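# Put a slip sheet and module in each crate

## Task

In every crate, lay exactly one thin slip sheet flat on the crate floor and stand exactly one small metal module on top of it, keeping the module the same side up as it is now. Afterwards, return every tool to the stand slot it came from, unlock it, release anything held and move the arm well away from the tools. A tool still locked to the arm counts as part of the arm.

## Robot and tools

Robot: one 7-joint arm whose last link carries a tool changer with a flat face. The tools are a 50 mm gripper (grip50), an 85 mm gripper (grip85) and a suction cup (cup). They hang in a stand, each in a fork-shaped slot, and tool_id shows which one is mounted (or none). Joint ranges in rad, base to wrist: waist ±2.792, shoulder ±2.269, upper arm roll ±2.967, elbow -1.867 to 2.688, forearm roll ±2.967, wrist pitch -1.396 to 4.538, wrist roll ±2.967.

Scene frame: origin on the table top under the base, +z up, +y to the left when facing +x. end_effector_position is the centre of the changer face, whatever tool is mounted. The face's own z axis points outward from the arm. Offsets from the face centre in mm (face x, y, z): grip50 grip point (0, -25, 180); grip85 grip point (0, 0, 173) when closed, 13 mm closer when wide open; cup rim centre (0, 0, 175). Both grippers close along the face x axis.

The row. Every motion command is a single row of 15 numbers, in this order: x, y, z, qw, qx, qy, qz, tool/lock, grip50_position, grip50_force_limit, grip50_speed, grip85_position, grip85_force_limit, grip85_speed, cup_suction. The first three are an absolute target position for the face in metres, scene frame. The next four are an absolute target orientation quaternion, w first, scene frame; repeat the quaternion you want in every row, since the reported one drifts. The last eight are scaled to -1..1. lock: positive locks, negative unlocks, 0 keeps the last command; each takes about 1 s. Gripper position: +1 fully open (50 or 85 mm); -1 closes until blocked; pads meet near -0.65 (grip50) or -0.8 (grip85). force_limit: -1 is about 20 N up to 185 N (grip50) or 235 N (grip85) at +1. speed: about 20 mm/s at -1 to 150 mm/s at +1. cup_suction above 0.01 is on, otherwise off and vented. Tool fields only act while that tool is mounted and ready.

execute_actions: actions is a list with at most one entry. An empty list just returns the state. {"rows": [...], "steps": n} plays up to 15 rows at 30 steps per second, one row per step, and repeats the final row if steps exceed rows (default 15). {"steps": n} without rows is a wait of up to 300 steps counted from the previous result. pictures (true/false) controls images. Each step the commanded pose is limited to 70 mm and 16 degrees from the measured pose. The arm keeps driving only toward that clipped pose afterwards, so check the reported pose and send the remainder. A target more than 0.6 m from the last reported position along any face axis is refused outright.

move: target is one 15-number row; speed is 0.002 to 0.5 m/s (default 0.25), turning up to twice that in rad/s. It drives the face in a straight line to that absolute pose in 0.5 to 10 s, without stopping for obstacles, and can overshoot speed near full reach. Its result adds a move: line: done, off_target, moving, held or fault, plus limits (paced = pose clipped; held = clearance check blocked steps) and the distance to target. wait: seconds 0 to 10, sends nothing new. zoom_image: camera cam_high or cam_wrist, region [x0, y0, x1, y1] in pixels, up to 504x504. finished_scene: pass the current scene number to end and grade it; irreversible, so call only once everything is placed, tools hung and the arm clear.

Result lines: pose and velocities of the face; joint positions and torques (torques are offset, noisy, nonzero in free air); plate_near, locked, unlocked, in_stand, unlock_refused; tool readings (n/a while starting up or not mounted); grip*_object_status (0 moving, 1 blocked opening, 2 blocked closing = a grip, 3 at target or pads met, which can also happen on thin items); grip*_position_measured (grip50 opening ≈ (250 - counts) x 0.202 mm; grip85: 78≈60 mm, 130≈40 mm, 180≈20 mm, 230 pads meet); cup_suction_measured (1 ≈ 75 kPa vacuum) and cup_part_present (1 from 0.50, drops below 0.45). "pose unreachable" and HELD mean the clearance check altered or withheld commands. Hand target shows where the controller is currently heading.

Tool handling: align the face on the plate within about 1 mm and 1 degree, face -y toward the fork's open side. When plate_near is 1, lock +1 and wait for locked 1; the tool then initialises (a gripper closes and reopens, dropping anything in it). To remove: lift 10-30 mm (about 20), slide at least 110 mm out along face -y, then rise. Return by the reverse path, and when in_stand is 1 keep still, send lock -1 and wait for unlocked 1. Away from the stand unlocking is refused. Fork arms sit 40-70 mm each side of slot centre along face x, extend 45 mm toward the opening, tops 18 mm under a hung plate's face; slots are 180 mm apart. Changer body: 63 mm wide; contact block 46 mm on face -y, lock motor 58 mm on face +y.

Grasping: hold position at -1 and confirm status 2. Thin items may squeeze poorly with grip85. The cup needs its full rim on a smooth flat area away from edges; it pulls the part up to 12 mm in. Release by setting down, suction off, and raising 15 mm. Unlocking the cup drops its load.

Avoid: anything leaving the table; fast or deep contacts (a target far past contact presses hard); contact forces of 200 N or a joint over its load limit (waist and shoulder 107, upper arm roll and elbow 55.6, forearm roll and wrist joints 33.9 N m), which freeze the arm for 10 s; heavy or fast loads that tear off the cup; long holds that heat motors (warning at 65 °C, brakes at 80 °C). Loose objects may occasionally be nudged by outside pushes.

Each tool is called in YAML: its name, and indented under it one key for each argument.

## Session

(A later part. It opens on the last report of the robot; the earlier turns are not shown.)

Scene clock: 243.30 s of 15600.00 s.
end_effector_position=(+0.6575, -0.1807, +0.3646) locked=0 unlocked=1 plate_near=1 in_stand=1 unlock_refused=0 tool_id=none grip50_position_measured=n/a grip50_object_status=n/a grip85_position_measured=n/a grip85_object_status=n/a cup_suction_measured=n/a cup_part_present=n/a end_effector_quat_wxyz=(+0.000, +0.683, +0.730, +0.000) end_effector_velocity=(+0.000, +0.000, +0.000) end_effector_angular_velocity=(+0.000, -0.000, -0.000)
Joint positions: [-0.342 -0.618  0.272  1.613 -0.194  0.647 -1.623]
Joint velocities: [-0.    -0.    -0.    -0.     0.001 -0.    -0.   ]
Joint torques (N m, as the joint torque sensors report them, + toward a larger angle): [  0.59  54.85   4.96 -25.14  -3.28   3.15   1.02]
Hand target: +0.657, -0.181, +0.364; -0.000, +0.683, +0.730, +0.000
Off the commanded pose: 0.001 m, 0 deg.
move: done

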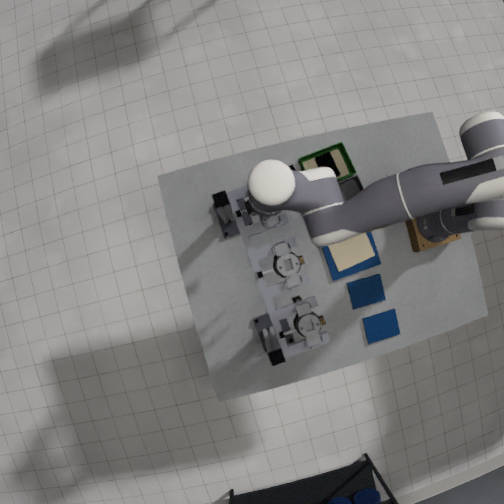

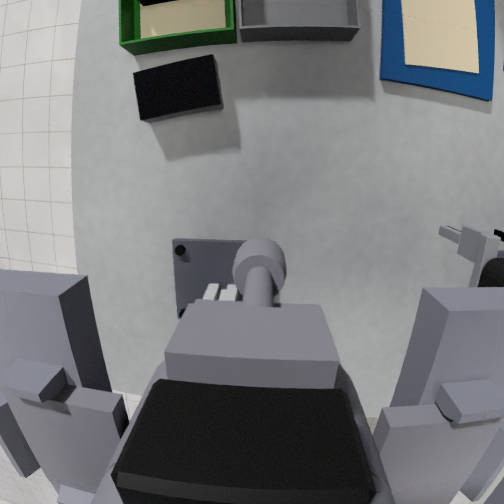

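execute_actions:
  actions:
    - {"rows":[[0.6573,-0.1805,0.3643,0,0.6833,0.7302,0,1,1,0,0,1,0,0,0]]}
  pictures: false

execute_actions:
  actions:
    - {"steps":30}
  pictures: false

move:
  target: [0.6573,-0.1808,0.384,0,0.6833,0.7302,0,0,1,0,0,1,0,0,0]
  speed: 0.02

move:
  target: [0.5276,-0.1896,0.384,0,0.6833,0.7302,0,0,1,0,0,1,0,0,0]
  speed: 0.06

move:
  target: [0.37,0.02,0.26,0,0.7071,0.7071,0,0,1,0,0,1,0,0,0]
  speed: 0.15

move:
  target: [0.356,0.02,0.20,0,0.7071,0.7071,0,0,1,0,0,1,0,0,1]
  speed: 0.04

Scene clock: 250.13 s of 15600.00 s.
end_effector_position=(+0.6575, -0.1807, +0.3646) locked=0 unlocked=0 plate_near=1 in_stand=1 unlock_refused=0 tool_id=none grip50_position_measured=n/a grip50_object_status=n/a grip85_position_measured=n/a grip85_object_status=n/a cup_suction_measured=n/a cup_part_present=n/a end_effector_quat_wxyz=(+0.000, +0.683, +0.730, +0.000) end_effector_velocity=(+0.000, -0.000, +0.000) end_effector_angular_velocity=(+0.000, -0.000, +0.001)
Joint positions: [-0.342 -0.618  0.272  1.613 -0.194  0.647 -1.623]
Joint velocities: [-0.     0.    -0.     0.     0.     0.    -0.001]
Joint torques (N m, as the joint torque sensors report them, + toward a larger angle): [  0.66  57.15   5.83 -25.84  -3.53   3.02   1.15]
Hand target: +0.657, -0.181, +0.364; +0.000, +0.683, +0.730, +0.000
Off the commanded pose: 0.000 m, 0 deg.
Steps of this call (steps 1 to 190: nothing new was sent; steps 191 to 205: all 15 steps of this action). Readings (end_effector_position | what the end effector reports):
191: (+0.6575, -0.1807, +0.3646) | locked=0 unlocked=0 plate_near=1 in_stand=1 unlock_refused=0 tool_id=none grip50_position_measured=n/a grip50_object_status=n/a grip85_position_measured=n/a grip85_object_status=n/a cup_suction_measured=n/a cup_part_present=n/a
192: (+0.6575, -0.1807, +0.3646) | locked=0 unlocked=0 plate_near=1 in_stand=1 unlock_refused=0 tool_id=none grip50_position_measured=n/a grip50_object_status=n/a grip85_position_measured=n/a grip85_object_status=n/a cup_suction_measured=n/a cup_part_present=n/a
194: (+0.6575, -0.1807, +0.3646) | locked=0 unlocked=0 plate_near=1 in_stand=1 unlock_refused=0 tool_id=none grip50_position_measured=n/a grip50_object_status=n/a grip85_position_measured=n/a grip85_object_status=n/a cup_suction_measured=n/a cup_part_present=n/a
198: (+0.6575, -0.1807, +0.3646) | locked=0 unlocked=0 plate_near=1 in_stand=1 unlock_refused=0 tool_id=none grip50_position_measured=n/a grip50_object_status=n/a grip85_position_measured=n/a grip85_object_status=n/a cup_suction_measured=n/a cup_part_present=n/a
205: the state above

Scene clock: 251.13 s of 15600.00 s.
end_effector_position=(+0.6575, -0.1807, +0.3648) locked=1 unlocked=0 plate_near=1 in_stand=1 unlock_refused=0 tool_id=cup grip50_position_measured=n/a grip50_object_status=n/a grip85_position_measured=n/a grip85_object_status=n/a cup_suction_measured=n/a cup_part_present=n/a end_effector_quat_wxyz=(+0.001, +0.683, +0.730, +0.000) end_effector_velocity=(-0.000, -0.000, -0.000) end_effector_angular_velocity=(-0.000, +0.000, +0.000)
Joint positions: [-0.342 -0.618  0.272  1.613 -0.194  0.647 -1.623]
Joint velocities: [-0.  0.  0.  0. -0. -0. -0.]
Joint torques (N m, as the joint torque sensors report them, + toward a larger angle): [  0.3   60.98   6.61 -28.59  -3.69   3.85   0.92]
Hand target: +0.657, -0.181, +0.364; +0.000, +0.683, +0.730, +0.000
Off the commanded pose: 0.001 m, 0 deg.
Steps of this call (steps 1 to 30: nothing new was sent). Readings (end_effector_position | what the end effector reports):
1: (+0.6575, -0.1807, +0.3646) | locked=0 unlocked=0 plate_near=1 in_stand=1 unlock_refused=0 tool_id=none grip50_position_measured=n/a grip50_object_status=n/a grip85_position_measured=n/a grip85_object_status=n/a cup_suction_measured=n/a cup_part_present=n/a
2: (+0.6575, -0.1807, +0.3646) | locked=0 unlocked=0 plate_near=1 in_stand=1 unlock_refused=0 tool_id=none grip50_position_measured=n/a grip50_object_status=n/a grip85_position_measured=n/a grip85_object_status=n/a cup_suction_measured=n/a cup_part_present=n/a
4: (+0.6575, -0.1807, +0.3646) | locked=0 unlocked=0 plate_near=1 in_stand=1 unlock_refused=0 tool_id=none grip50_position_measured=n/a grip50_object_status=n/a grip85_position_measured=n/a grip85_object_status=n/a cup_suction_measured=n/a cup_part_present=n/a
8: (+0.6575, -0.1807, +0.3647) | locked=0 unlocked=0 plate_near=1 in_stand=1 unlock_refused=0 tool_id=none grip50_position_measured=n/a grip50_object_status=n/a grip85_position_measured=n/a grip85_object_status=n/a cup_suction_measured=n/a cup_part_present=n/a
30: the state above

Scene clock: 252.30 s of 15600.00 s.
end_effector_position=(+0.6573, -0.1807, +0.3841) locked=1 unlocked=0 plate_near=1 in_stand=0 unlock_refused=0 tool_id=cup grip50_position_measured=n/a grip50_object_status=n/a grip85_position_measured=n/a grip85_object_status=n/a cup_suction_measured=0.00 cup_part_present=0 end_effector_quat_wxyz=(+0.000, +0.683, +0.730, -0.000) end_effector_velocity=(-0.000, +0.000, -0.000) end_effector_angular_velocity=(+0.001, +0.000, -0.000)
Joint positions: [-0.346 -0.593  0.279  1.596 -0.187  0.604 -1.627]
Joint velocities: [ 0.     0.    -0.     0.     0.001 -0.    -0.   ]
Joint torques (N m, as the joint torque sensors report them, + toward a larger angle): [ -2.81  62.57   6.59 -31.06  -3.8    4.28  -0.18]
Hand target: +0.657, -0.181, +0.384; +0.000, +0.683, +0.730, -0.000
Off the commanded pose: 0.000 m, 0 deg.
move: done

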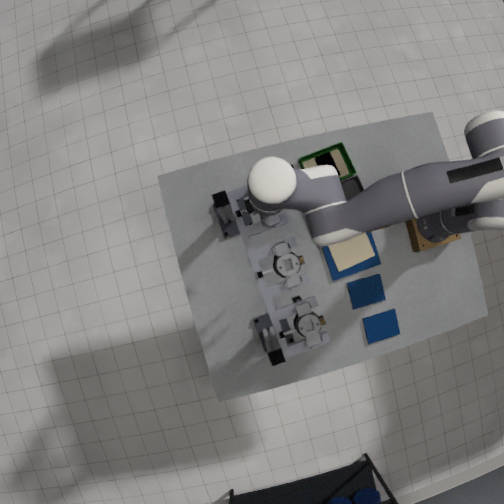

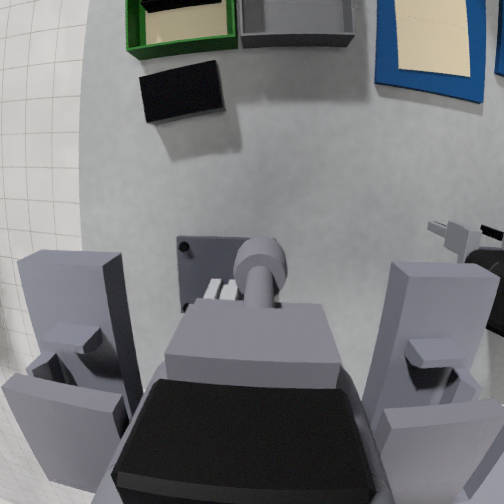

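Scene clock: 254.73 s of 15600.00 s.
end_effector_position=(+0.5276, -0.1900, +0.3835) locked=1 unlocked=0 plate_near=1 in_stand=0 unlock_refused=0 tool_id=cup grip50_position_measured=n/a grip50_object_status=n/a grip85_position_measured=n/a grip85_object_status=n/a cup_suction_measured=0.00 cup_part_present=0 end_effector_quat_wxyz=(-0.000, +0.683, +0.730, -0.000) end_effector_velocity=(-0.000, -0.000, -0.000) end_effector_angular_velocity=(+0.001, +0.001, -0.000)
Joint positions: [-0.454 -0.347  0.307  1.987 -0.138  0.755 -1.689]
Joint velocities: [-0.    -0.001  0.     0.     0.001 -0.001 -0.   ]
Joint torques (N m, as the joint torque sensors report them, + toward a larger angle): [ -0.37  48.44   4.22 -29.2   -3.88   4.46  -0.2 ]
Hand target: +0.528, -0.190, +0.384; -0.000, +0.683, +0.730, -0.000
Off the commanded pose: 0.001 m, 0 deg.
move: done

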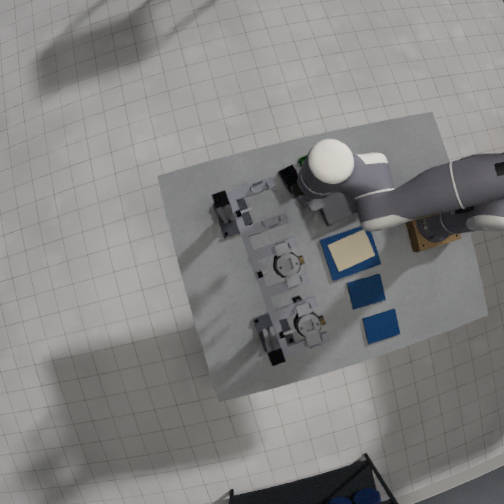

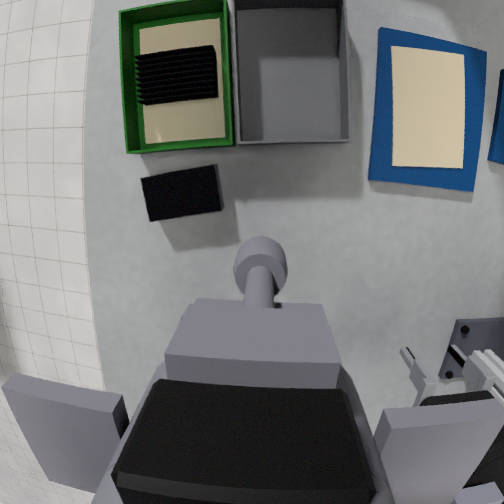

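Scene clock: 257.00 s of 15600.00 s.
end_effector_position=(+0.3703, +0.0202, +0.2590) locked=1 unlocked=0 plate_near=1 in_stand=0 unlock_refused=0 tool_id=cup grip50_position_measured=n/a grip50_object_status=n/a grip85_position_measured=n/a grip85_object_status=n/a cup_suction_measured=0.00 cup_part_present=0 end_effector_quat_wxyz=(-0.000, +0.707, +0.707, +0.001) end_effector_velocity=(+0.000, +0.000, +0.000) end_effector_angular_velocity=(-0.000, -0.000, +0.000)
Joint positions: [-0.036 -0.332  0.24   2.636 -0.43   1.384 -0.94 ]
Joint velocities: [-0.  0.  0.  0. -0.  0. -0.]
Joint torques (N m, as the joint torque sensors report them, + toward a larger angle): [ -0.08  33.42   2.35 -12.95  -0.92   4.43   0.53]
Hand target: +0.370, +0.020, +0.259; -0.000, +0.707, +0.707, +0.001
Off the commanded pose: 0.001 m, 0 deg.
move: done

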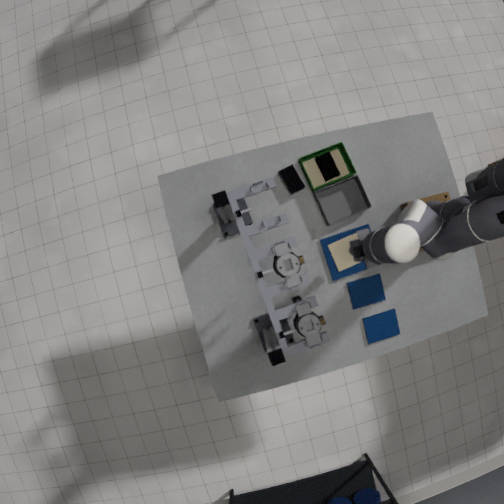

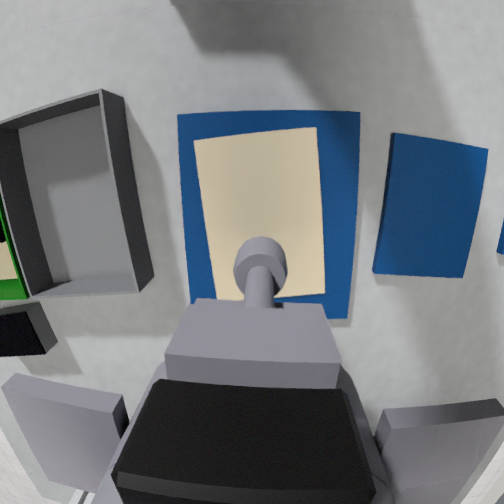

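Scene clock: 258.77 s of 15600.00 s.
end_effector_position=(+0.3562, +0.0205, +0.1997) locked=1 unlocked=0 plate_near=1 in_stand=0 unlock_refused=0 tool_id=cup grip50_position_measured=n/a grip50_object_status=n/a grip85_position_measured=n/a grip85_object_status=n/a cup_suction_measured=0.00 cup_part_present=0 end_effector_quat_wxyz=(-0.001, +0.707, +0.707, +0.000) end_effector_velocity=(+0.000, -0.000, +0.000) end_effector_angular_velocity=(+0.000, -0.001, -0.001)
Joint positions: [ 0.325 -0.556 -0.06   2.686 -0.268  1.686 -1.012]
Joint velocities: [-0.     0.001 -0.    -0.     0.001 -0.     0.   ]
Joint torques (N m, as the joint torque sensors report them, + toward a larger angle): [-0.48 36.78 -0.37 -4.38  0.65  4.25 -0.49]
Hand target: +0.356, +0.020, +0.200; -0.001, +0.707, +0.707, +0.000
Off the commanded pose: 0.001 m, 0 deg.
joint sent to its limit — the command would take joint 4 (elbow) past its upper limit, so that joint was sent only as far as its limit.
move: done

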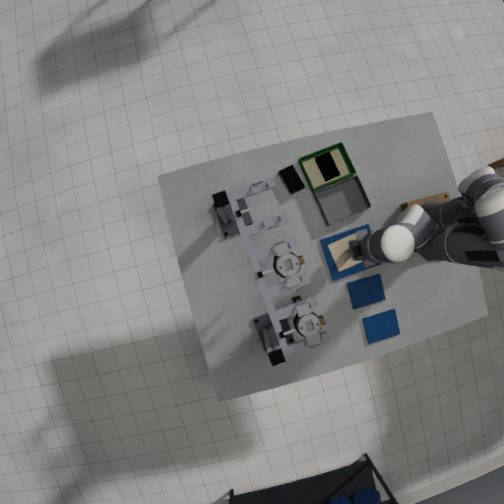

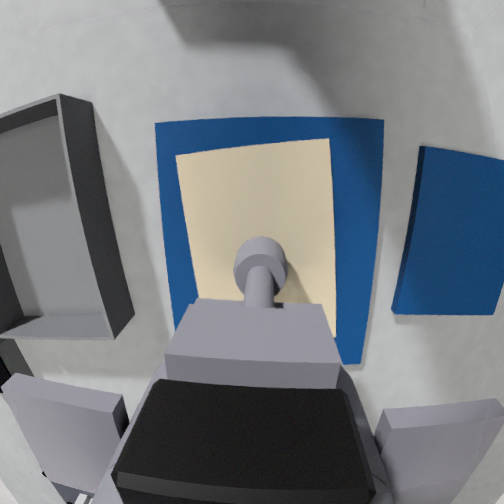

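move:
  target: [0.356,0.02,0.185,0,0.7071,0.7071,0,0,1,0,0,1,0,0,1]
  speed: 0.01

execute_actions:
  actions:
    - {"steps":20}
  pictures: false

Scene clock: 262.53 s of 15600.00 s.
end_effector_position=(+0.3559, +0.0200, +0.1849) locked=1 unlocked=0 plate_near=1 in_stand=0 unlock_refused=0 tool_id=cup grip50_position_measured=n/a grip50_object_status=n/a grip85_position_measured=n/a grip85_object_status=n/a cup_suction_measured=0.84 cup_part_present=1 end_effector_quat_wxyz=(-0.000, +0.707, +0.707, -0.000) end_effector_velocity=(+0.000, +0.000, -0.000) end_effector_angular_velocity=(+0.000, -0.000, +0.000)
Joint positions: [ 0.347 -0.623 -0.082  2.677 -0.263  1.745 -1.012]
Joint velocities: [-0. -0.  0. -0. -0.  0. -0.]
Joint torques (N m, as the joint torque sensors report them, + toward a larger angle): [-0.33 37.15 -0.77 -3.65  0.55  4.78  0.11]
Hand target: +0.356, +0.020, +0.185; -0.000, +0.707, +0.707, +0.000
Off the commanded pose: 0.000 m, 0 deg.
move: done

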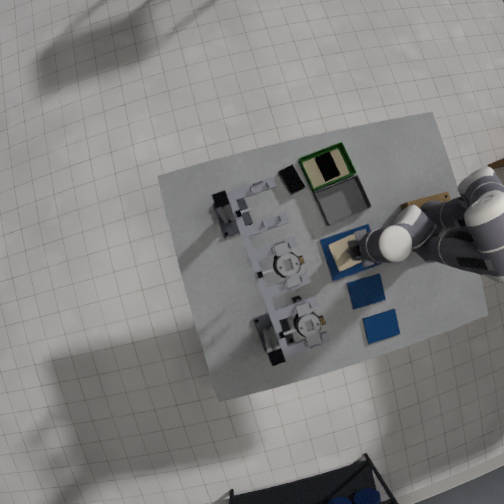

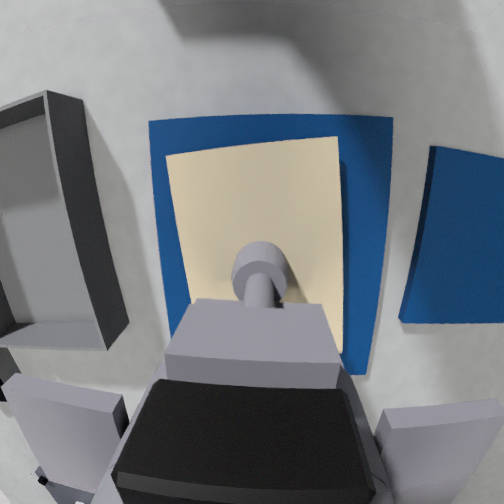

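Scene clock: 263.20 s of 15600.00 s.
end_effector_position=(+0.3559, +0.0200, +0.1849) locked=1 unlocked=0 plate_near=1 in_stand=0 unlock_refused=0 tool_id=cup grip50_position_measured=n/a grip50_object_status=n/a grip85_position_measured=n/a grip85_object_status=n/a cup_suction_measured=0.84 cup_part_present=1 end_effector_quat_wxyz=(-0.000, +0.707, +0.707, -0.000) end_effector_velocity=(-0.000, -0.000, +0.000) end_effector_angular_velocity=(+0.000, -0.000, +0.000)
Joint positions: [ 0.347 -0.623 -0.082  2.677 -0.263  1.745 -1.012]
Joint velocities: [-0.     0.    -0.     0.     0.     0.    -0.001]
Joint torques (N m, as the joint torque sensors report them, + toward a larger angle): [ 0.37 36.09 -0.44 -3.47  0.36  4.52  0.01]
Hand target: +0.356, +0.020, +0.185; -0.000, +0.707, +0.707, +0.000
Off the commanded pose: 0.000 m, 0 deg.
Steps of this call (steps 1 to 20: nothing new was sent). Readings (end_effector_position | what the end effector reports):
1: (+0.3559, +0.0200, +0.1849) | locked=1 unlocked=0 plate_near=1 in_stand=0 unlock_refused=0 tool_id=cup grip50_position_measured=n/a grip50_object_status=n/a grip85_position_measured=n/a grip85_object_status=n/a cup_suction_measured=0.84 cup_part_present=1
2: (+0.3559, +0.0200, +0.1849) | locked=1 unlocked=0 plate_near=1 in_stand=0 unlock_refused=0 tool_id=cup grip50_position_measured=n/a grip50_object_status=n/a grip85_position_measured=n/a grip85_object_status=n/a cup_suction_measured=0.84 cup_part_present=1
4: (+0.3559, +0.0200, +0.1849) | locked=1 unlocked=0 plate_near=1 in_stand=0 unlock_refused=0 tool_id=cup grip50_position_measured=n/a grip50_object_status=n/a grip85_position_measured=n/a grip85_object_status=n/a cup_suction_measured=0.84 cup_part_present=1
8: (+0.3559, +0.0200, +0.1849) | locked=1 unlocked=0 plate_near=1 in_stand=0 unlock_refused=0 tool_id=cup grip50_position_measured=n/a grip50_object_status=n/a grip85_position_measured=n/a grip85_object_status=n/a cup_suction_measured=0.84 cup_part_present=1
20: the state above

move:
  target: [0.375,0.02,0.25,0,0.7071,0.7071,0,0,1,0,0,1,0,0,1]
  speed: 0.04

move:
  target: [0.339,-0.1744,0.25,0,0.7071,0.7071,0,0,1,0,0,1,0,0,1]
  speed: 0.08

move:
  target: [0.339,-0.1744,0.214,0,0.7071,0.7071,0,0,1,0,0,1,0,0,1]
  speed: 0.03

Scene clock: 273.43 s of 15600.00 s.
end_effector_position=(+0.3749, +0.0198, +0.2504) locked=1 unlocked=0 plate_near=1 in_stand=0 unlock_refused=0 tool_id=cup grip50_position_measured=n/a grip50_object_status=n/a grip85_position_measured=n/a grip85_object_status=n/a cup_suction_measured=0.84 cup_part_present=1 end_effector_quat_wxyz=(+0.000, +0.707, +0.707, -0.000) end_effector_velocity=(-0.000, +0.000, -0.000) end_effector_angular_velocity=(+0.000, +0.000, +0.001)
Joint positions: [ 0.161 -0.353  0.102  2.63  -0.255  1.417 -1.043]
Joint velocities: [-0.    -0.001  0.    -0.    -0.     0.    -0.   ]
Joint torques (N m, as the joint torque sensors report them, + toward a larger angle): [ -2.02  32.78   1.8  -12.26  -0.73   4.16  -0.04]
Hand target: +0.375, +0.020, +0.250; +0.000, +0.707, +0.707, -0.000
Off the commanded pose: 0.000 m, 0 deg.
move: done

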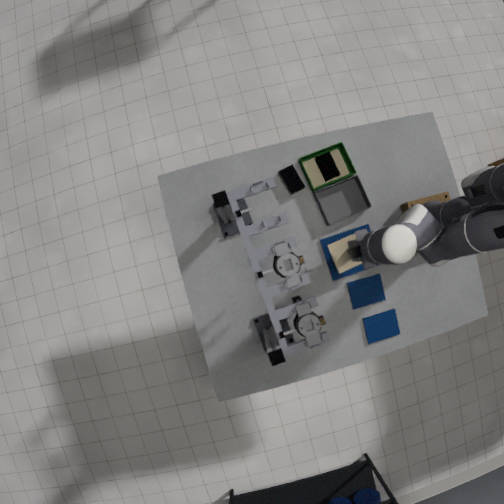

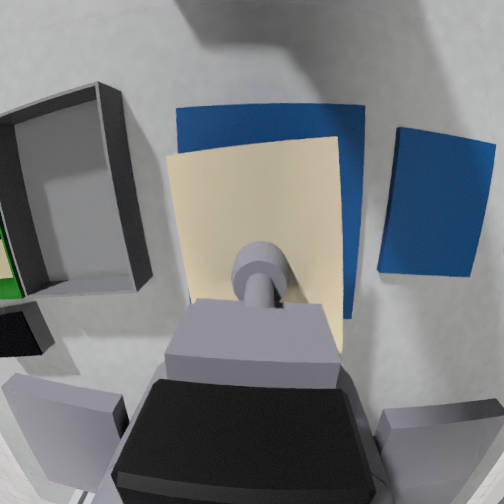

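Scene clock: 276.20 s of 15600.00 s.
end_effector_position=(+0.3393, -0.1754, +0.2500) locked=1 unlocked=0 plate_near=1 in_stand=0 unlock_refused=0 tool_id=cup grip50_position_measured=n/a grip50_object_status=n/a grip85_position_measured=n/a grip85_object_status=n/a cup_suction_measured=0.84 cup_part_present=1 end_effector_quat_wxyz=(+0.001, +0.707, +0.707, -0.001) end_effector_velocity=(-0.000, +0.000, -0.000) end_effector_angular_velocity=(+0.000, +0.001, +0.001)
Joint positions: [-0.367 -0.364  0.105  2.605 -0.219  1.404 -1.607]
Joint velocities: [ 0.     0.    -0.     0.     0.    -0.001 -0.001]
Joint torques (N m, as the joint torque sensors report them, + toward a larger angle): [  0.65  34.45   1.83 -13.26  -1.1    4.06   0.51]
Hand target: +0.339, -0.175, +0.250; +0.001, +0.707, +0.707, -0.001
Off the commanded pose: 0.001 m, 0 deg.
move: done

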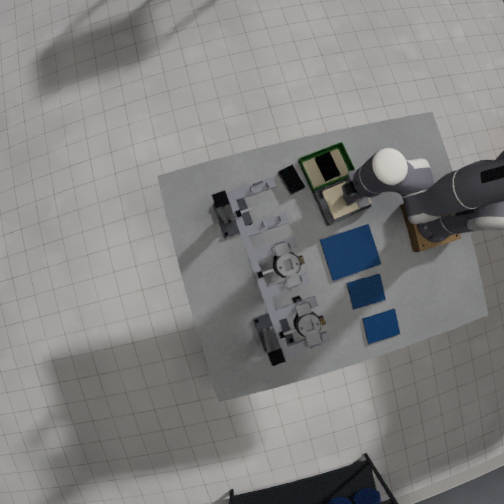

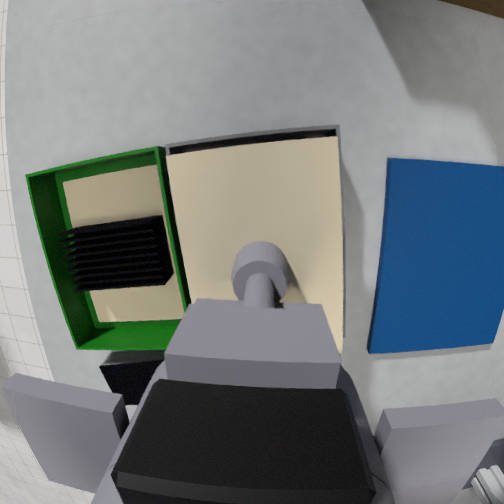

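Scene clock: 277.63 s of 15600.00 s.
end_effector_position=(+0.3390, -0.1743, +0.2138) locked=1 unlocked=0 plate_near=1 in_stand=0 unlock_refused=0 tool_id=cup grip50_position_measured=n/a grip50_object_status=n/a grip85_position_measured=n/a grip85_object_status=n/a cup_suction_measured=0.84 cup_part_present=1 end_effector_quat_wxyz=(-0.000, +0.707, +0.707, +0.000) end_effector_velocity=(+0.000, +0.000, +0.000) end_effector_angular_velocity=(-0.000, -0.001, +0.001)
Joint positions: [-0.292 -0.502  0.017  2.612 -0.247  1.555 -1.584]
Joint velocities: [-0.     0.001 -0.    -0.    -0.001 -0.    -0.   ]
Joint torques (N m, as the joint torque sensors report them, + toward a larger angle): [-0.07 36.71  0.14 -9.27 -0.02  4.44  1.  ]
Hand target: +0.339, -0.174, +0.214; -0.000, +0.707, +0.707, +0.000
Off the commanded pose: 0.000 m, 0 deg.
move: done

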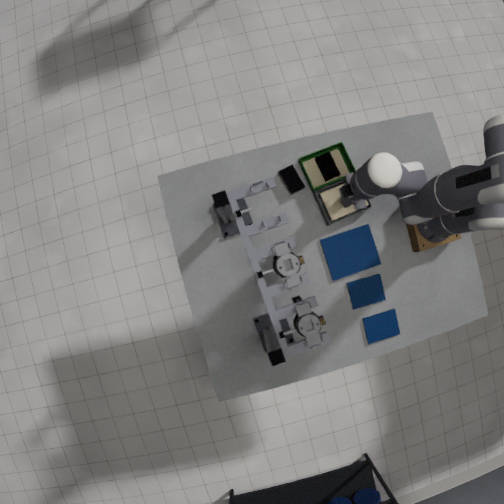

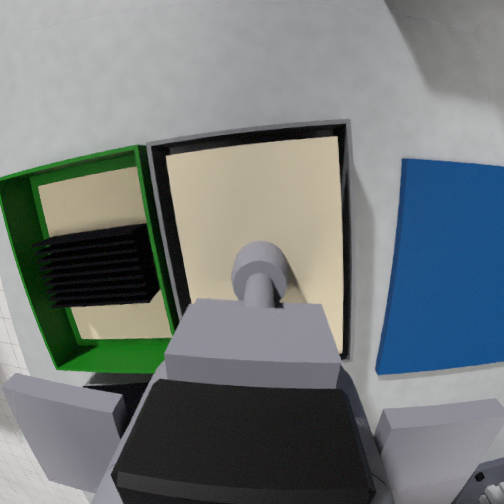

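move:
  target: [0.338,-0.1765,0.176,0,0.7071,0.7071,0,0,1,0,0,1,0,0,1]
  speed: 0.02

move:
  target: [0.338,-0.1765,0.1705,0,0.7071,0.7071,0,0,1,0,0,1,0,0,1]
  speed: 0.005

execute_actions:
  actions:
    - {"rows":[[0.338,-0.1765,0.1705,0,0.7071,0.7071,0,0,1,0,0,1,0,0,0]]}
  pictures: false

move:
  target: [0.338,-0.1765,0.26,0,0.7071,0.7071,0,0,1,0,0,1,0,0,0]
  speed: 0.04

move:
  target: [0.505,-0.30,0.26,0,0.7071,0.7071,0,0,1,0,0,1,0,0,0]
  speed: 0.12

move:
  target: [0.505,-0.30,0.215,0,0.7071,0.7071,0,0,1,0,0,1,0,0,1]
  speed: 0.04

move:
  target: [0.505,-0.30,0.203,0,0.7071,0.7071,0,0,1,0,0,1,0,0,1]
  speed: 0.01

Scene clock: 288.40 s of 15600.00 s.
end_effector_position=(+0.3380, -0.1765, +0.1758) locked=1 unlocked=0 plate_near=1 in_stand=0 unlock_refused=0 tool_id=cup grip50_position_measured=n/a grip50_object_status=n/a grip85_position_measured=n/a grip85_object_status=n/a cup_suction_measured=0.84 cup_part_present=1 end_effector_quat_wxyz=(-0.000, +0.707, +0.707, +0.000) end_effector_velocity=(+0.000, -0.000, +0.000) end_effector_angular_velocity=(-0.000, -0.000, +0.000)
Joint positions: [-0.242 -0.656 -0.042  2.594 -0.245  1.693 -1.585]
Joint velocities: [-0.  0. -0. -0.  0. -0. -0.]
Joint torques (N m, as the joint torque sensors report them, + toward a larger angle): [ 0.03 38.77 -0.34 -4.89  0.54  4.44 -0.17]
Hand target: +0.338, -0.176, +0.176; -0.000, +0.707, +0.707, +0.000
Off the commanded pose: 0.000 m, 0 deg.
move: done

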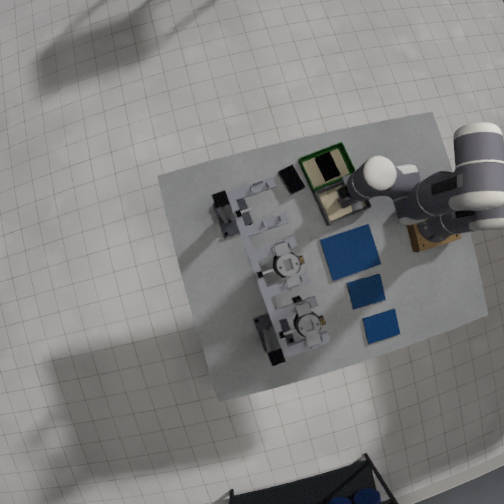

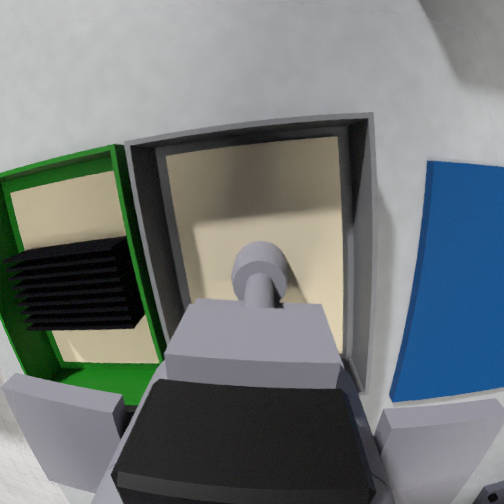

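Scene clock: 289.67 s of 15600.00 s.
end_effector_position=(+0.3379, -0.1765, +0.1705) locked=1 unlocked=0 plate_near=1 in_stand=0 unlock_refused=0 tool_id=cup grip50_position_measured=n/a grip50_object_status=n/a grip85_position_measured=n/a grip85_object_status=n/a cup_suction_measured=0.84 cup_part_present=1 end_effector_quat_wxyz=(-0.000, +0.707, +0.707, -0.000) end_effector_velocity=(+0.000, +0.000, -0.000) end_effector_angular_velocity=(+0.000, +0.000, +0.000)
Joint positions: [-0.236 -0.677 -0.048  2.59  -0.244  1.712 -1.585]
Joint velocities: [ 0.    -0.    -0.    -0.    -0.001 -0.     0.001]
Joint torques (N m, as the joint torque sensors report them, + toward a larger angle): [ 0.47 38.52 -0.68 -4.72  0.66  4.51  0.77]
Hand target: +0.338, -0.176, +0.170; -0.000, +0.707, +0.707, +0.000
Off the commanded pose: 0.000 m, 0 deg.
move: done

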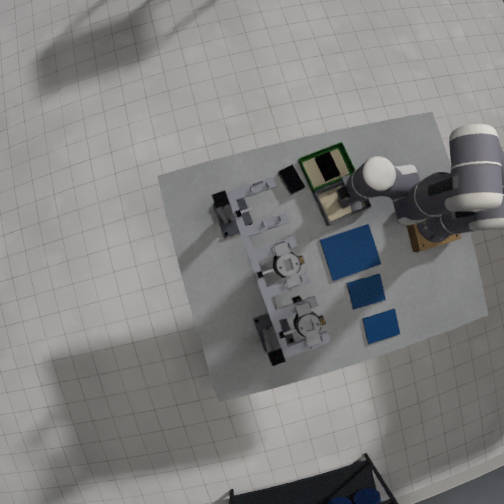

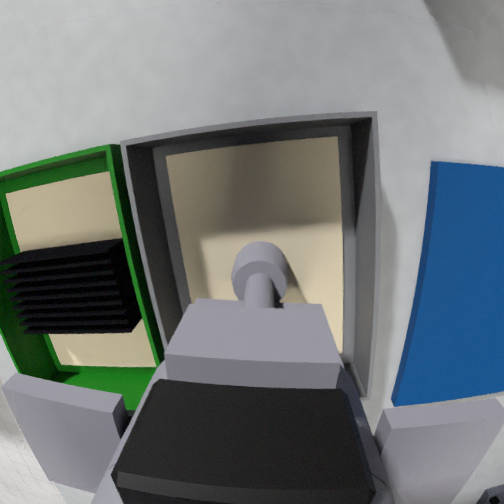

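Scene clock: 290.17 s of 15600.00 s.
end_effector_position=(+0.3382, -0.1766, +0.1707) locked=1 unlocked=0 plate_near=1 in_stand=0 unlock_refused=0 tool_id=cup grip50_position_measured=n/a grip50_object_status=n/a grip85_position_measured=n/a grip85_object_status=n/a cup_suction_measured=0.00 cup_part_present=0 end_effector_quat_wxyz=(+0.000, +0.707, +0.707, +0.000) end_effector_velocity=(-0.000, -0.000, +0.000) end_effector_angular_velocity=(-0.000, -0.000, -0.000)
Joint positions: [-0.236 -0.677 -0.048  2.59  -0.244  1.712 -1.585]
Joint velocities: [-0.     0.    -0.    -0.     0.001  0.    -0.001]
Joint torques (N m, as the joint torque sensors report them, + toward a larger angle): [ 0.26 36.1  -0.08 -4.01  0.61  3.55  0.66]
Hand target: +0.338, -0.176, +0.171; -0.000, +0.707, +0.707, +0.000
Off the commanded pose: 0.000 m, 0 deg.
Steps of this call (steps 1 to 15: all 15 steps of this action). Readings (end_effector_position | what the end effector reports):
1: (+0.3379, -0.1765, +0.1705) | locked=1 unlocked=0 plate_near=1 in_stand=0 unlock_refused=0 tool_id=cup grip50_position_measured=n/a grip50_object_status=n/a grip85_position_measured=n/a grip85_object_status=n/a cup_suction_measured=0.55 cup_part_present=1
2: (+0.3379, -0.1765, +0.1705) | locked=1 unlocked=0 plate_near=1 in_stand=0 unlock_refused=0 tool_id=cup grip50_position_measured=n/a grip50_object_status=n/a grip85_position_measured=n/a grip85_object_status=n/a cup_suction_measured=0.11 cup_part_present=0
4: (+0.3381, -0.1766, +0.1707) | locked=1 unlocked=0 plate_near=1 in_stand=0 unlock_refused=0 tool_id=cup grip50_position_measured=n/a grip50_object_status=n/a grip85_position_measured=n/a grip85_object_status=n/a cup_suction_measured=0.00 cup_part_present=0
8: (+0.3382, -0.1766, +0.1707) | locked=1 unlocked=0 plate_near=1 in_stand=0 unlock_refused=0 tool_id=cup grip50_position_measured=n/a grip50_object_status=n/a grip85_position_measured=n/a grip85_object_status=n/a cup_suction_measured=0.00 cup_part_present=0
15: the state above

Scene clock: 292.87 s of 15600.00 s.
end_effector_position=(+0.3377, -0.1766, +0.2604) locked=1 unlocked=0 plate_near=1 in_stand=0 unlock_refused=0 tool_id=cup grip50_position_measured=n/a grip50_object_status=n/a grip85_position_measured=n/a grip85_object_status=n/a cup_suction_measured=0.00 cup_part_present=0 end_effector_quat_wxyz=(+0.000, +0.707, +0.707, -0.000) end_effector_velocity=(-0.000, +0.000, -0.000) end_effector_angular_velocity=(+0.000, +0.000, -0.001)
Joint positions: [-0.401 -0.326  0.141  2.6   -0.203  1.36  -1.622]
Joint velocities: [ 0.    -0.001  0.    -0.     0.     0.     0.001]
Joint torques (N m, as the joint torque sensors report them, + toward a larger angle): [ -2.51  34.17   2.17 -14.21  -1.17   4.17  -0.51]
Hand target: +0.338, -0.177, +0.260; +0.000, +0.707, +0.707, -0.000
Off the commanded pose: 0.000 m, 0 deg.
move: done

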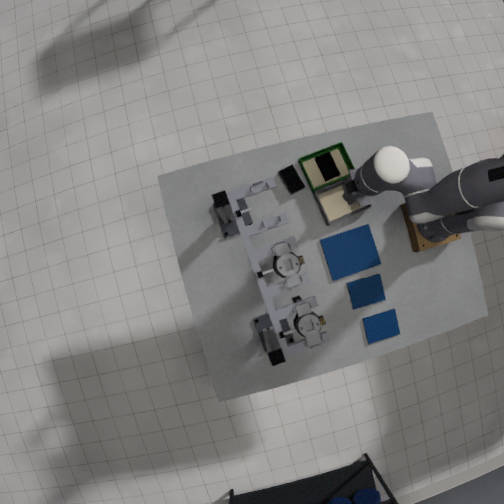

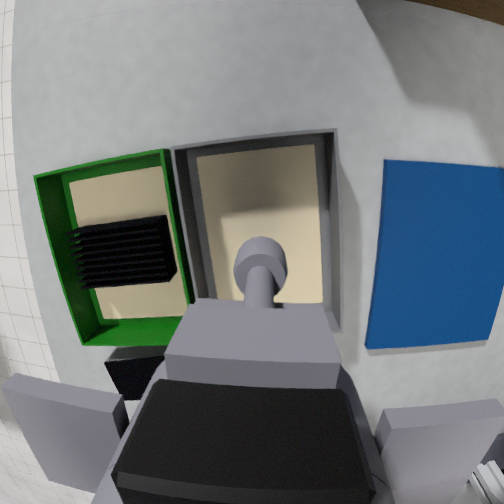

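Scene clock: 294.90 s of 15600.00 s.
end_effector_position=(+0.5051, -0.2999, +0.2609) locked=1 unlocked=0 plate_near=1 in_stand=0 unlock_refused=0 tool_id=cup grip50_position_measured=n/a grip50_object_status=n/a grip85_position_measured=n/a grip85_object_status=n/a cup_suction_measured=0.00 cup_part_present=0 end_effector_quat_wxyz=(+0.000, +0.707, +0.707, -0.001) end_effector_velocity=(+0.000, -0.000, +0.001) end_effector_angular_velocity=(-0.001, -0.001, +0.001)
Joint positions: [-0.521 -0.611  0.157  1.982 -0.165  1.021 -1.805]
Joint velocities: [-0.     0.001  0.     0.    -0.001 -0.     0.   ]
Joint torques (N m, as the joint torque sensors report them, + toward a larger angle): [ -2.25  55.92   4.34 -22.4   -2.65   4.53   0.11]
Hand target: +0.505, -0.300, +0.261; +0.000, +0.707, +0.707, -0.000
Off the commanded pose: 0.001 m, 0 deg.
move: done

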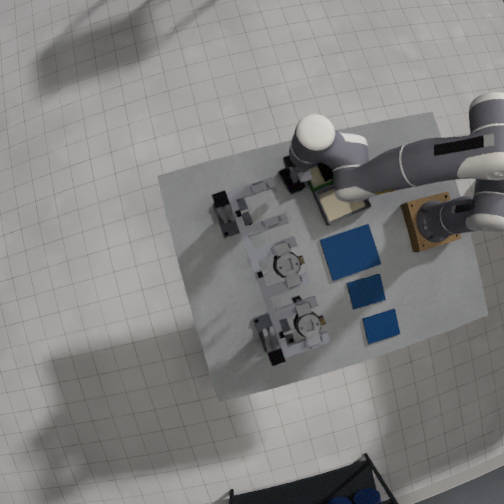

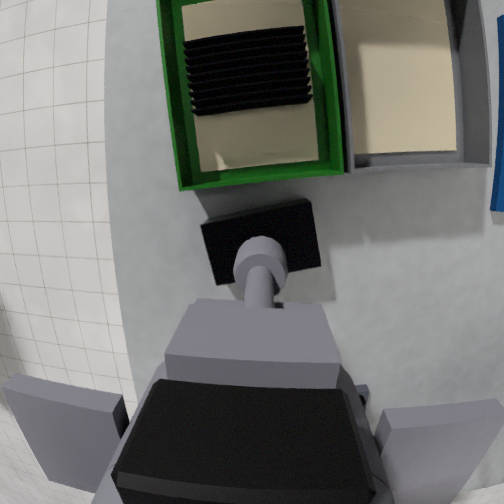

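Scene clock: 296.27 s of 15600.00 s.
end_effector_position=(+0.5050, -0.3001, +0.2148) locked=1 unlocked=0 plate_near=1 in_stand=0 unlock_refused=0 tool_id=cup grip50_position_measured=n/a grip50_object_status=n/a grip85_position_measured=n/a grip85_object_status=n/a cup_suction_measured=0.00 cup_part_present=0 end_effector_quat_wxyz=(-0.000, +0.707, +0.707, +0.000) end_effector_velocity=(+0.000, -0.000, +0.000) end_effector_angular_velocity=(+0.000, -0.001, -0.000)
Joint positions: [-0.502 -0.709  0.13   1.981 -0.181  1.119 -1.794]
Joint velocities: [ 0.     0.001 -0.    -0.     0.001  0.    -0.001]
Joint torques (N m, as the joint torque sensors report them, + toward a larger angle): [  0.39  58.39   2.71 -21.26  -2.35   4.57   0.93]
Hand target: +0.505, -0.300, +0.215; -0.000, +0.707, +0.707, +0.000
Off the commanded pose: 0.000 m, 0 deg.
move: done

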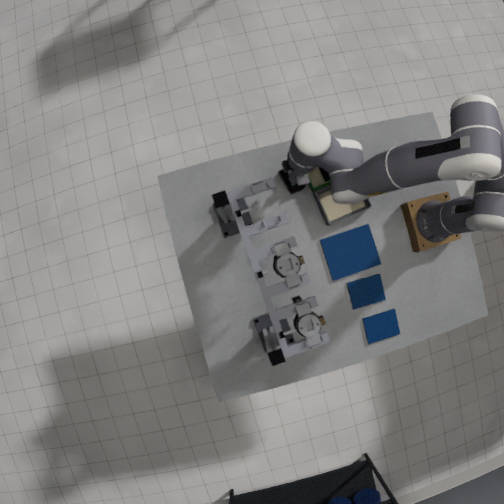

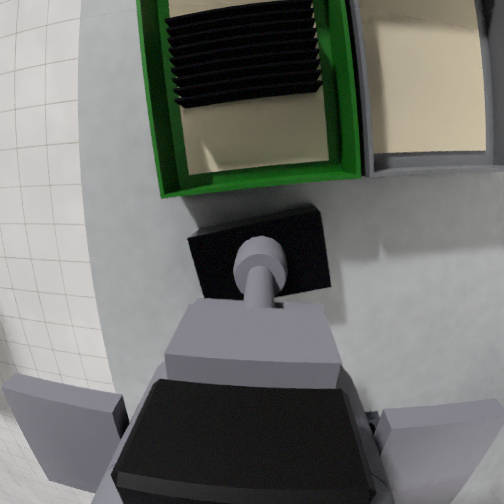

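Scene clock: 297.67 s of 15600.00 s.
end_effector_position=(+0.5048, -0.3000, +0.2028) locked=1 unlocked=0 plate_near=1 in_stand=0 unlock_refused=0 tool_id=cup grip50_position_measured=n/a grip50_object_status=n/a grip85_position_measured=n/a grip85_object_status=n/a cup_suction_measured=0.94 cup_part_present=1 end_effector_quat_wxyz=(-0.000, +0.707, +0.707, -0.000) end_effector_velocity=(+0.000, -0.000, +0.000) end_effector_angular_velocity=(-0.001, -0.000, +0.001)
Joint positions: [-0.495 -0.735  0.121  1.979 -0.183  1.143 -1.792]
Joint velocities: [ 0.     0.    -0.    -0.    -0.001  0.    -0.   ]
Joint torques (N m, as the joint torque sensors report them, + toward a larger angle): [  0.29  59.24   2.51 -20.92  -2.31   4.6    0.69]
Hand target: +0.505, -0.300, +0.203; -0.000, +0.707, +0.707, +0.000
Off the commanded pose: 0.000 m, 0 deg.
move: done

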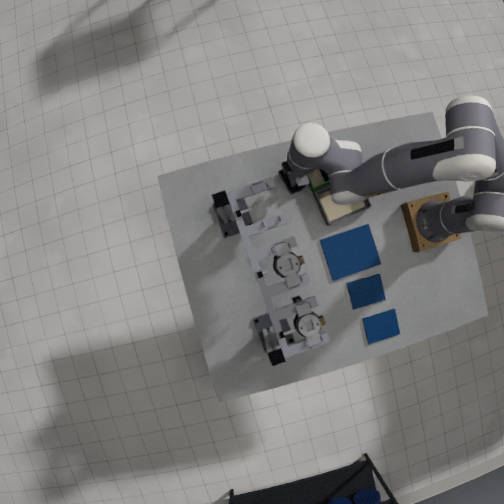

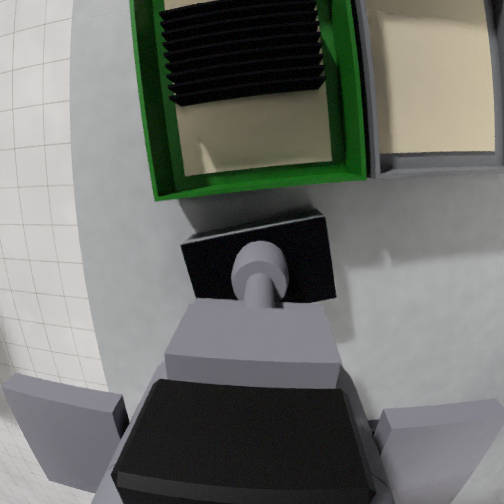

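move:
  target: [0.505,-0.30,0.265,0,0.7071,0.7071,0,0,1,0,0,1,0,0,1]
  speed: 0.04

move:
  target: [0.338,-0.176,0.265,0,0.999,-0.04,0,0,1,0,0,1,0,0,1]
  speed: 0.12

move:
  target: [0.338,-0.176,0.206,0,0.999,-0.04,0,0,1,0,0,1,0,0,1]
  speed: 0.03

move:
  target: [0.338,-0.176,0.1998,0,0.999,-0.04,0,0,1,0,0,1,0,0,1]
  speed: 0.005

Scene clock: 309.47 s of 15600.00 s.
end_effector_position=(+0.5048, -0.2999, +0.2651) locked=1 unlocked=0 plate_near=1 in_stand=0 unlock_refused=0 tool_id=cup grip50_position_measured=n/a grip50_object_status=n/a grip85_position_measured=n/a grip85_object_status=n/a cup_suction_measured=0.94 cup_part_present=1 end_effector_quat_wxyz=(+0.000, +0.707, +0.707, -0.000) end_effector_velocity=(-0.000, +0.000, -0.000) end_effector_angular_velocity=(+0.000, +0.000, -0.000)
Joint positions: [-0.523 -0.602  0.159  1.982 -0.161  1.011 -1.808]
Joint velocities: [-0.    -0.001  0.    -0.     0.     0.    -0.   ]
Joint torques (N m, as the joint torque sensors report them, + toward a larger angle): [ -2.5   56.41   4.51 -23.    -2.58   4.39  -0.42]
Hand target: +0.505, -0.300, +0.265; +0.000, +0.707, +0.707, -0.000
Off the commanded pose: 0.000 m, 0 deg.
move: done

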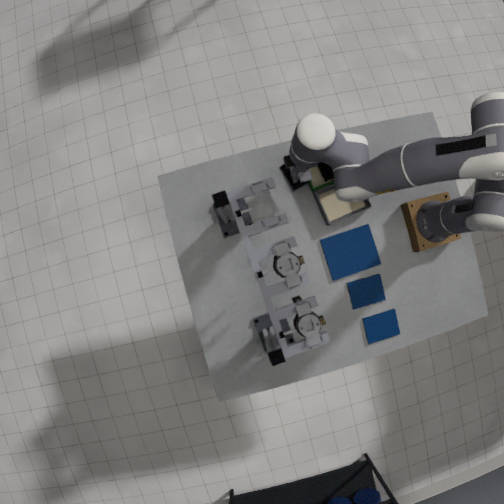

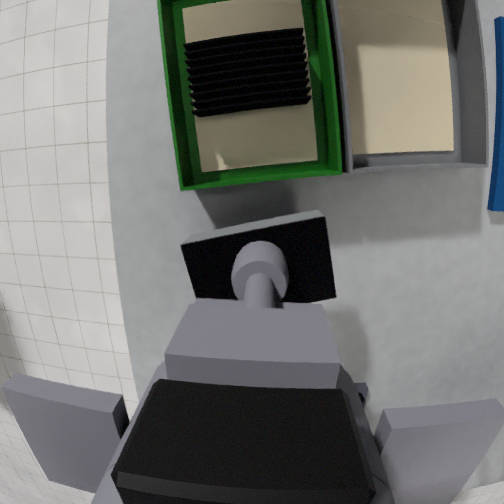

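Scene clock: 316.60 s of 15600.00 s.
end_effector_position=(+0.3379, -0.1757, +0.2638) locked=1 unlocked=0 plate_near=1 in_stand=0 unlock_refused=0 tool_id=cup grip50_position_measured=n/a grip50_object_status=n/a grip85_position_measured=n/a grip85_object_status=n/a cup_suction_measured=0.94 cup_part_present=1 end_effector_quat_wxyz=(-0.001, +0.999, -0.040, +0.000) end_effector_velocity=(-0.000, -0.000, +0.000) end_effector_angular_velocity=(+0.000, -0.000, -0.002)
Joint positions: [-0.033 -0.3   -0.128  2.58   0.169  1.314 -0.222]
Joint velocities: [-0.    -0.    -0.    -0.     0.001  0.     0.   ]
Joint torques (N m, as the joint torque sensors report them, + toward a larger angle): [ -0.17  33.11  -1.58 -14.14  -1.6    4.47   0.28]
Hand target: +0.338, -0.176, +0.264; -0.001, +0.999, -0.040, +0.000
Off the commanded pose: 0.001 m, 0 deg.
move: done

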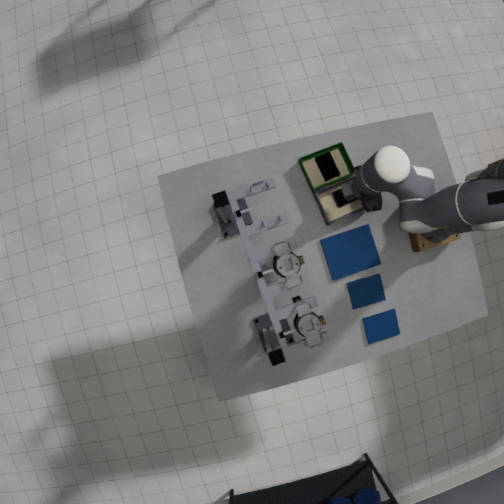

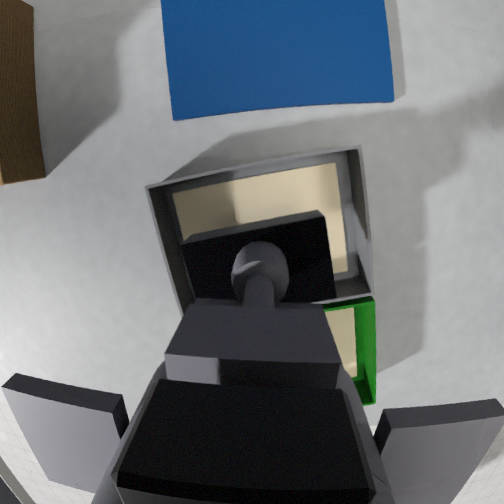

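Scene clock: 318.77 s of 15600.00 s.
end_effector_position=(+0.3381, -0.1760, +0.2058) locked=1 unlocked=0 plate_near=1 in_stand=0 unlock_refused=0 tool_id=cup grip50_position_measured=n/a grip50_object_status=n/a grip85_position_measured=n/a grip85_object_status=n/a cup_suction_measured=0.94 cup_part_present=1 end_effector_quat_wxyz=(+0.000, +0.999, -0.040, -0.000) end_effector_velocity=(+0.000, -0.000, +0.000) end_effector_angular_velocity=(-0.000, -0.001, -0.001)
Joint positions: [-0.106 -0.541 -0.028  2.526  0.25   1.505 -0.281]
Joint velocities: [ 0.     0.001  0.    -0.     0.001  0.     0.   ]
Joint torques (N m, as the joint torque sensors report them, + toward a larger angle): [-2.29 38.42 -0.34 -7.91 -0.61  4.38 -0.13]
Hand target: +0.338, -0.176, +0.206; +0.000, +0.999, -0.040, +0.000
Off the commanded pose: 0.000 m, 0 deg.
move: done

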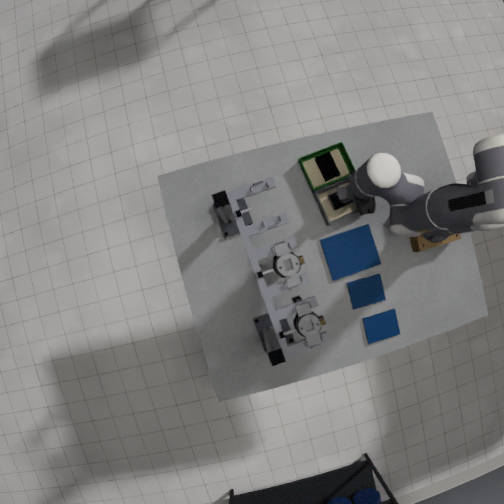

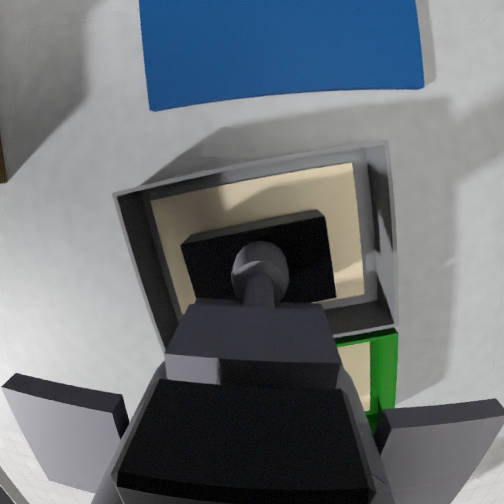

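Scene clock: 320.17 s of 15600.00 s.
end_effector_position=(+0.3379, -0.1760, +0.1998) locked=1 unlocked=0 plate_near=1 in_stand=0 unlock_refused=0 tool_id=cup grip50_position_measured=n/a grip50_object_status=n/a grip85_position_measured=n/a grip85_object_status=n/a cup_suction_measured=0.94 cup_part_present=1 end_effector_quat_wxyz=(+0.000, +0.999, -0.040, -0.000) end_effector_velocity=(-0.000, +0.000, -0.000) end_effector_angular_velocity=(+0.000, +0.000, +0.001)
Joint positions: [-0.115 -0.565 -0.018  2.52   0.251  1.525 -0.282]
Joint velocities: [ 0. -0.  0. -0. -0. -0. -0.]
Joint torques (N m, as the joint torque sensors report them, + toward a larger angle): [-1.34 37.48 -0.1  -8.   -0.41  4.49 -0.36]
Hand target: +0.338, -0.176, +0.200; +0.000, +0.999, -0.040, -0.000
Off the commanded pose: 0.000 m, 0 deg.
move: done

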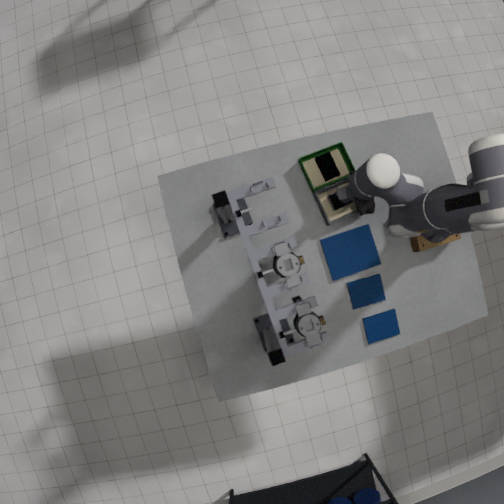

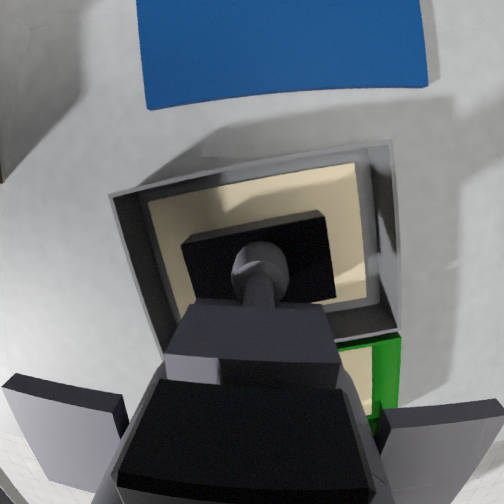

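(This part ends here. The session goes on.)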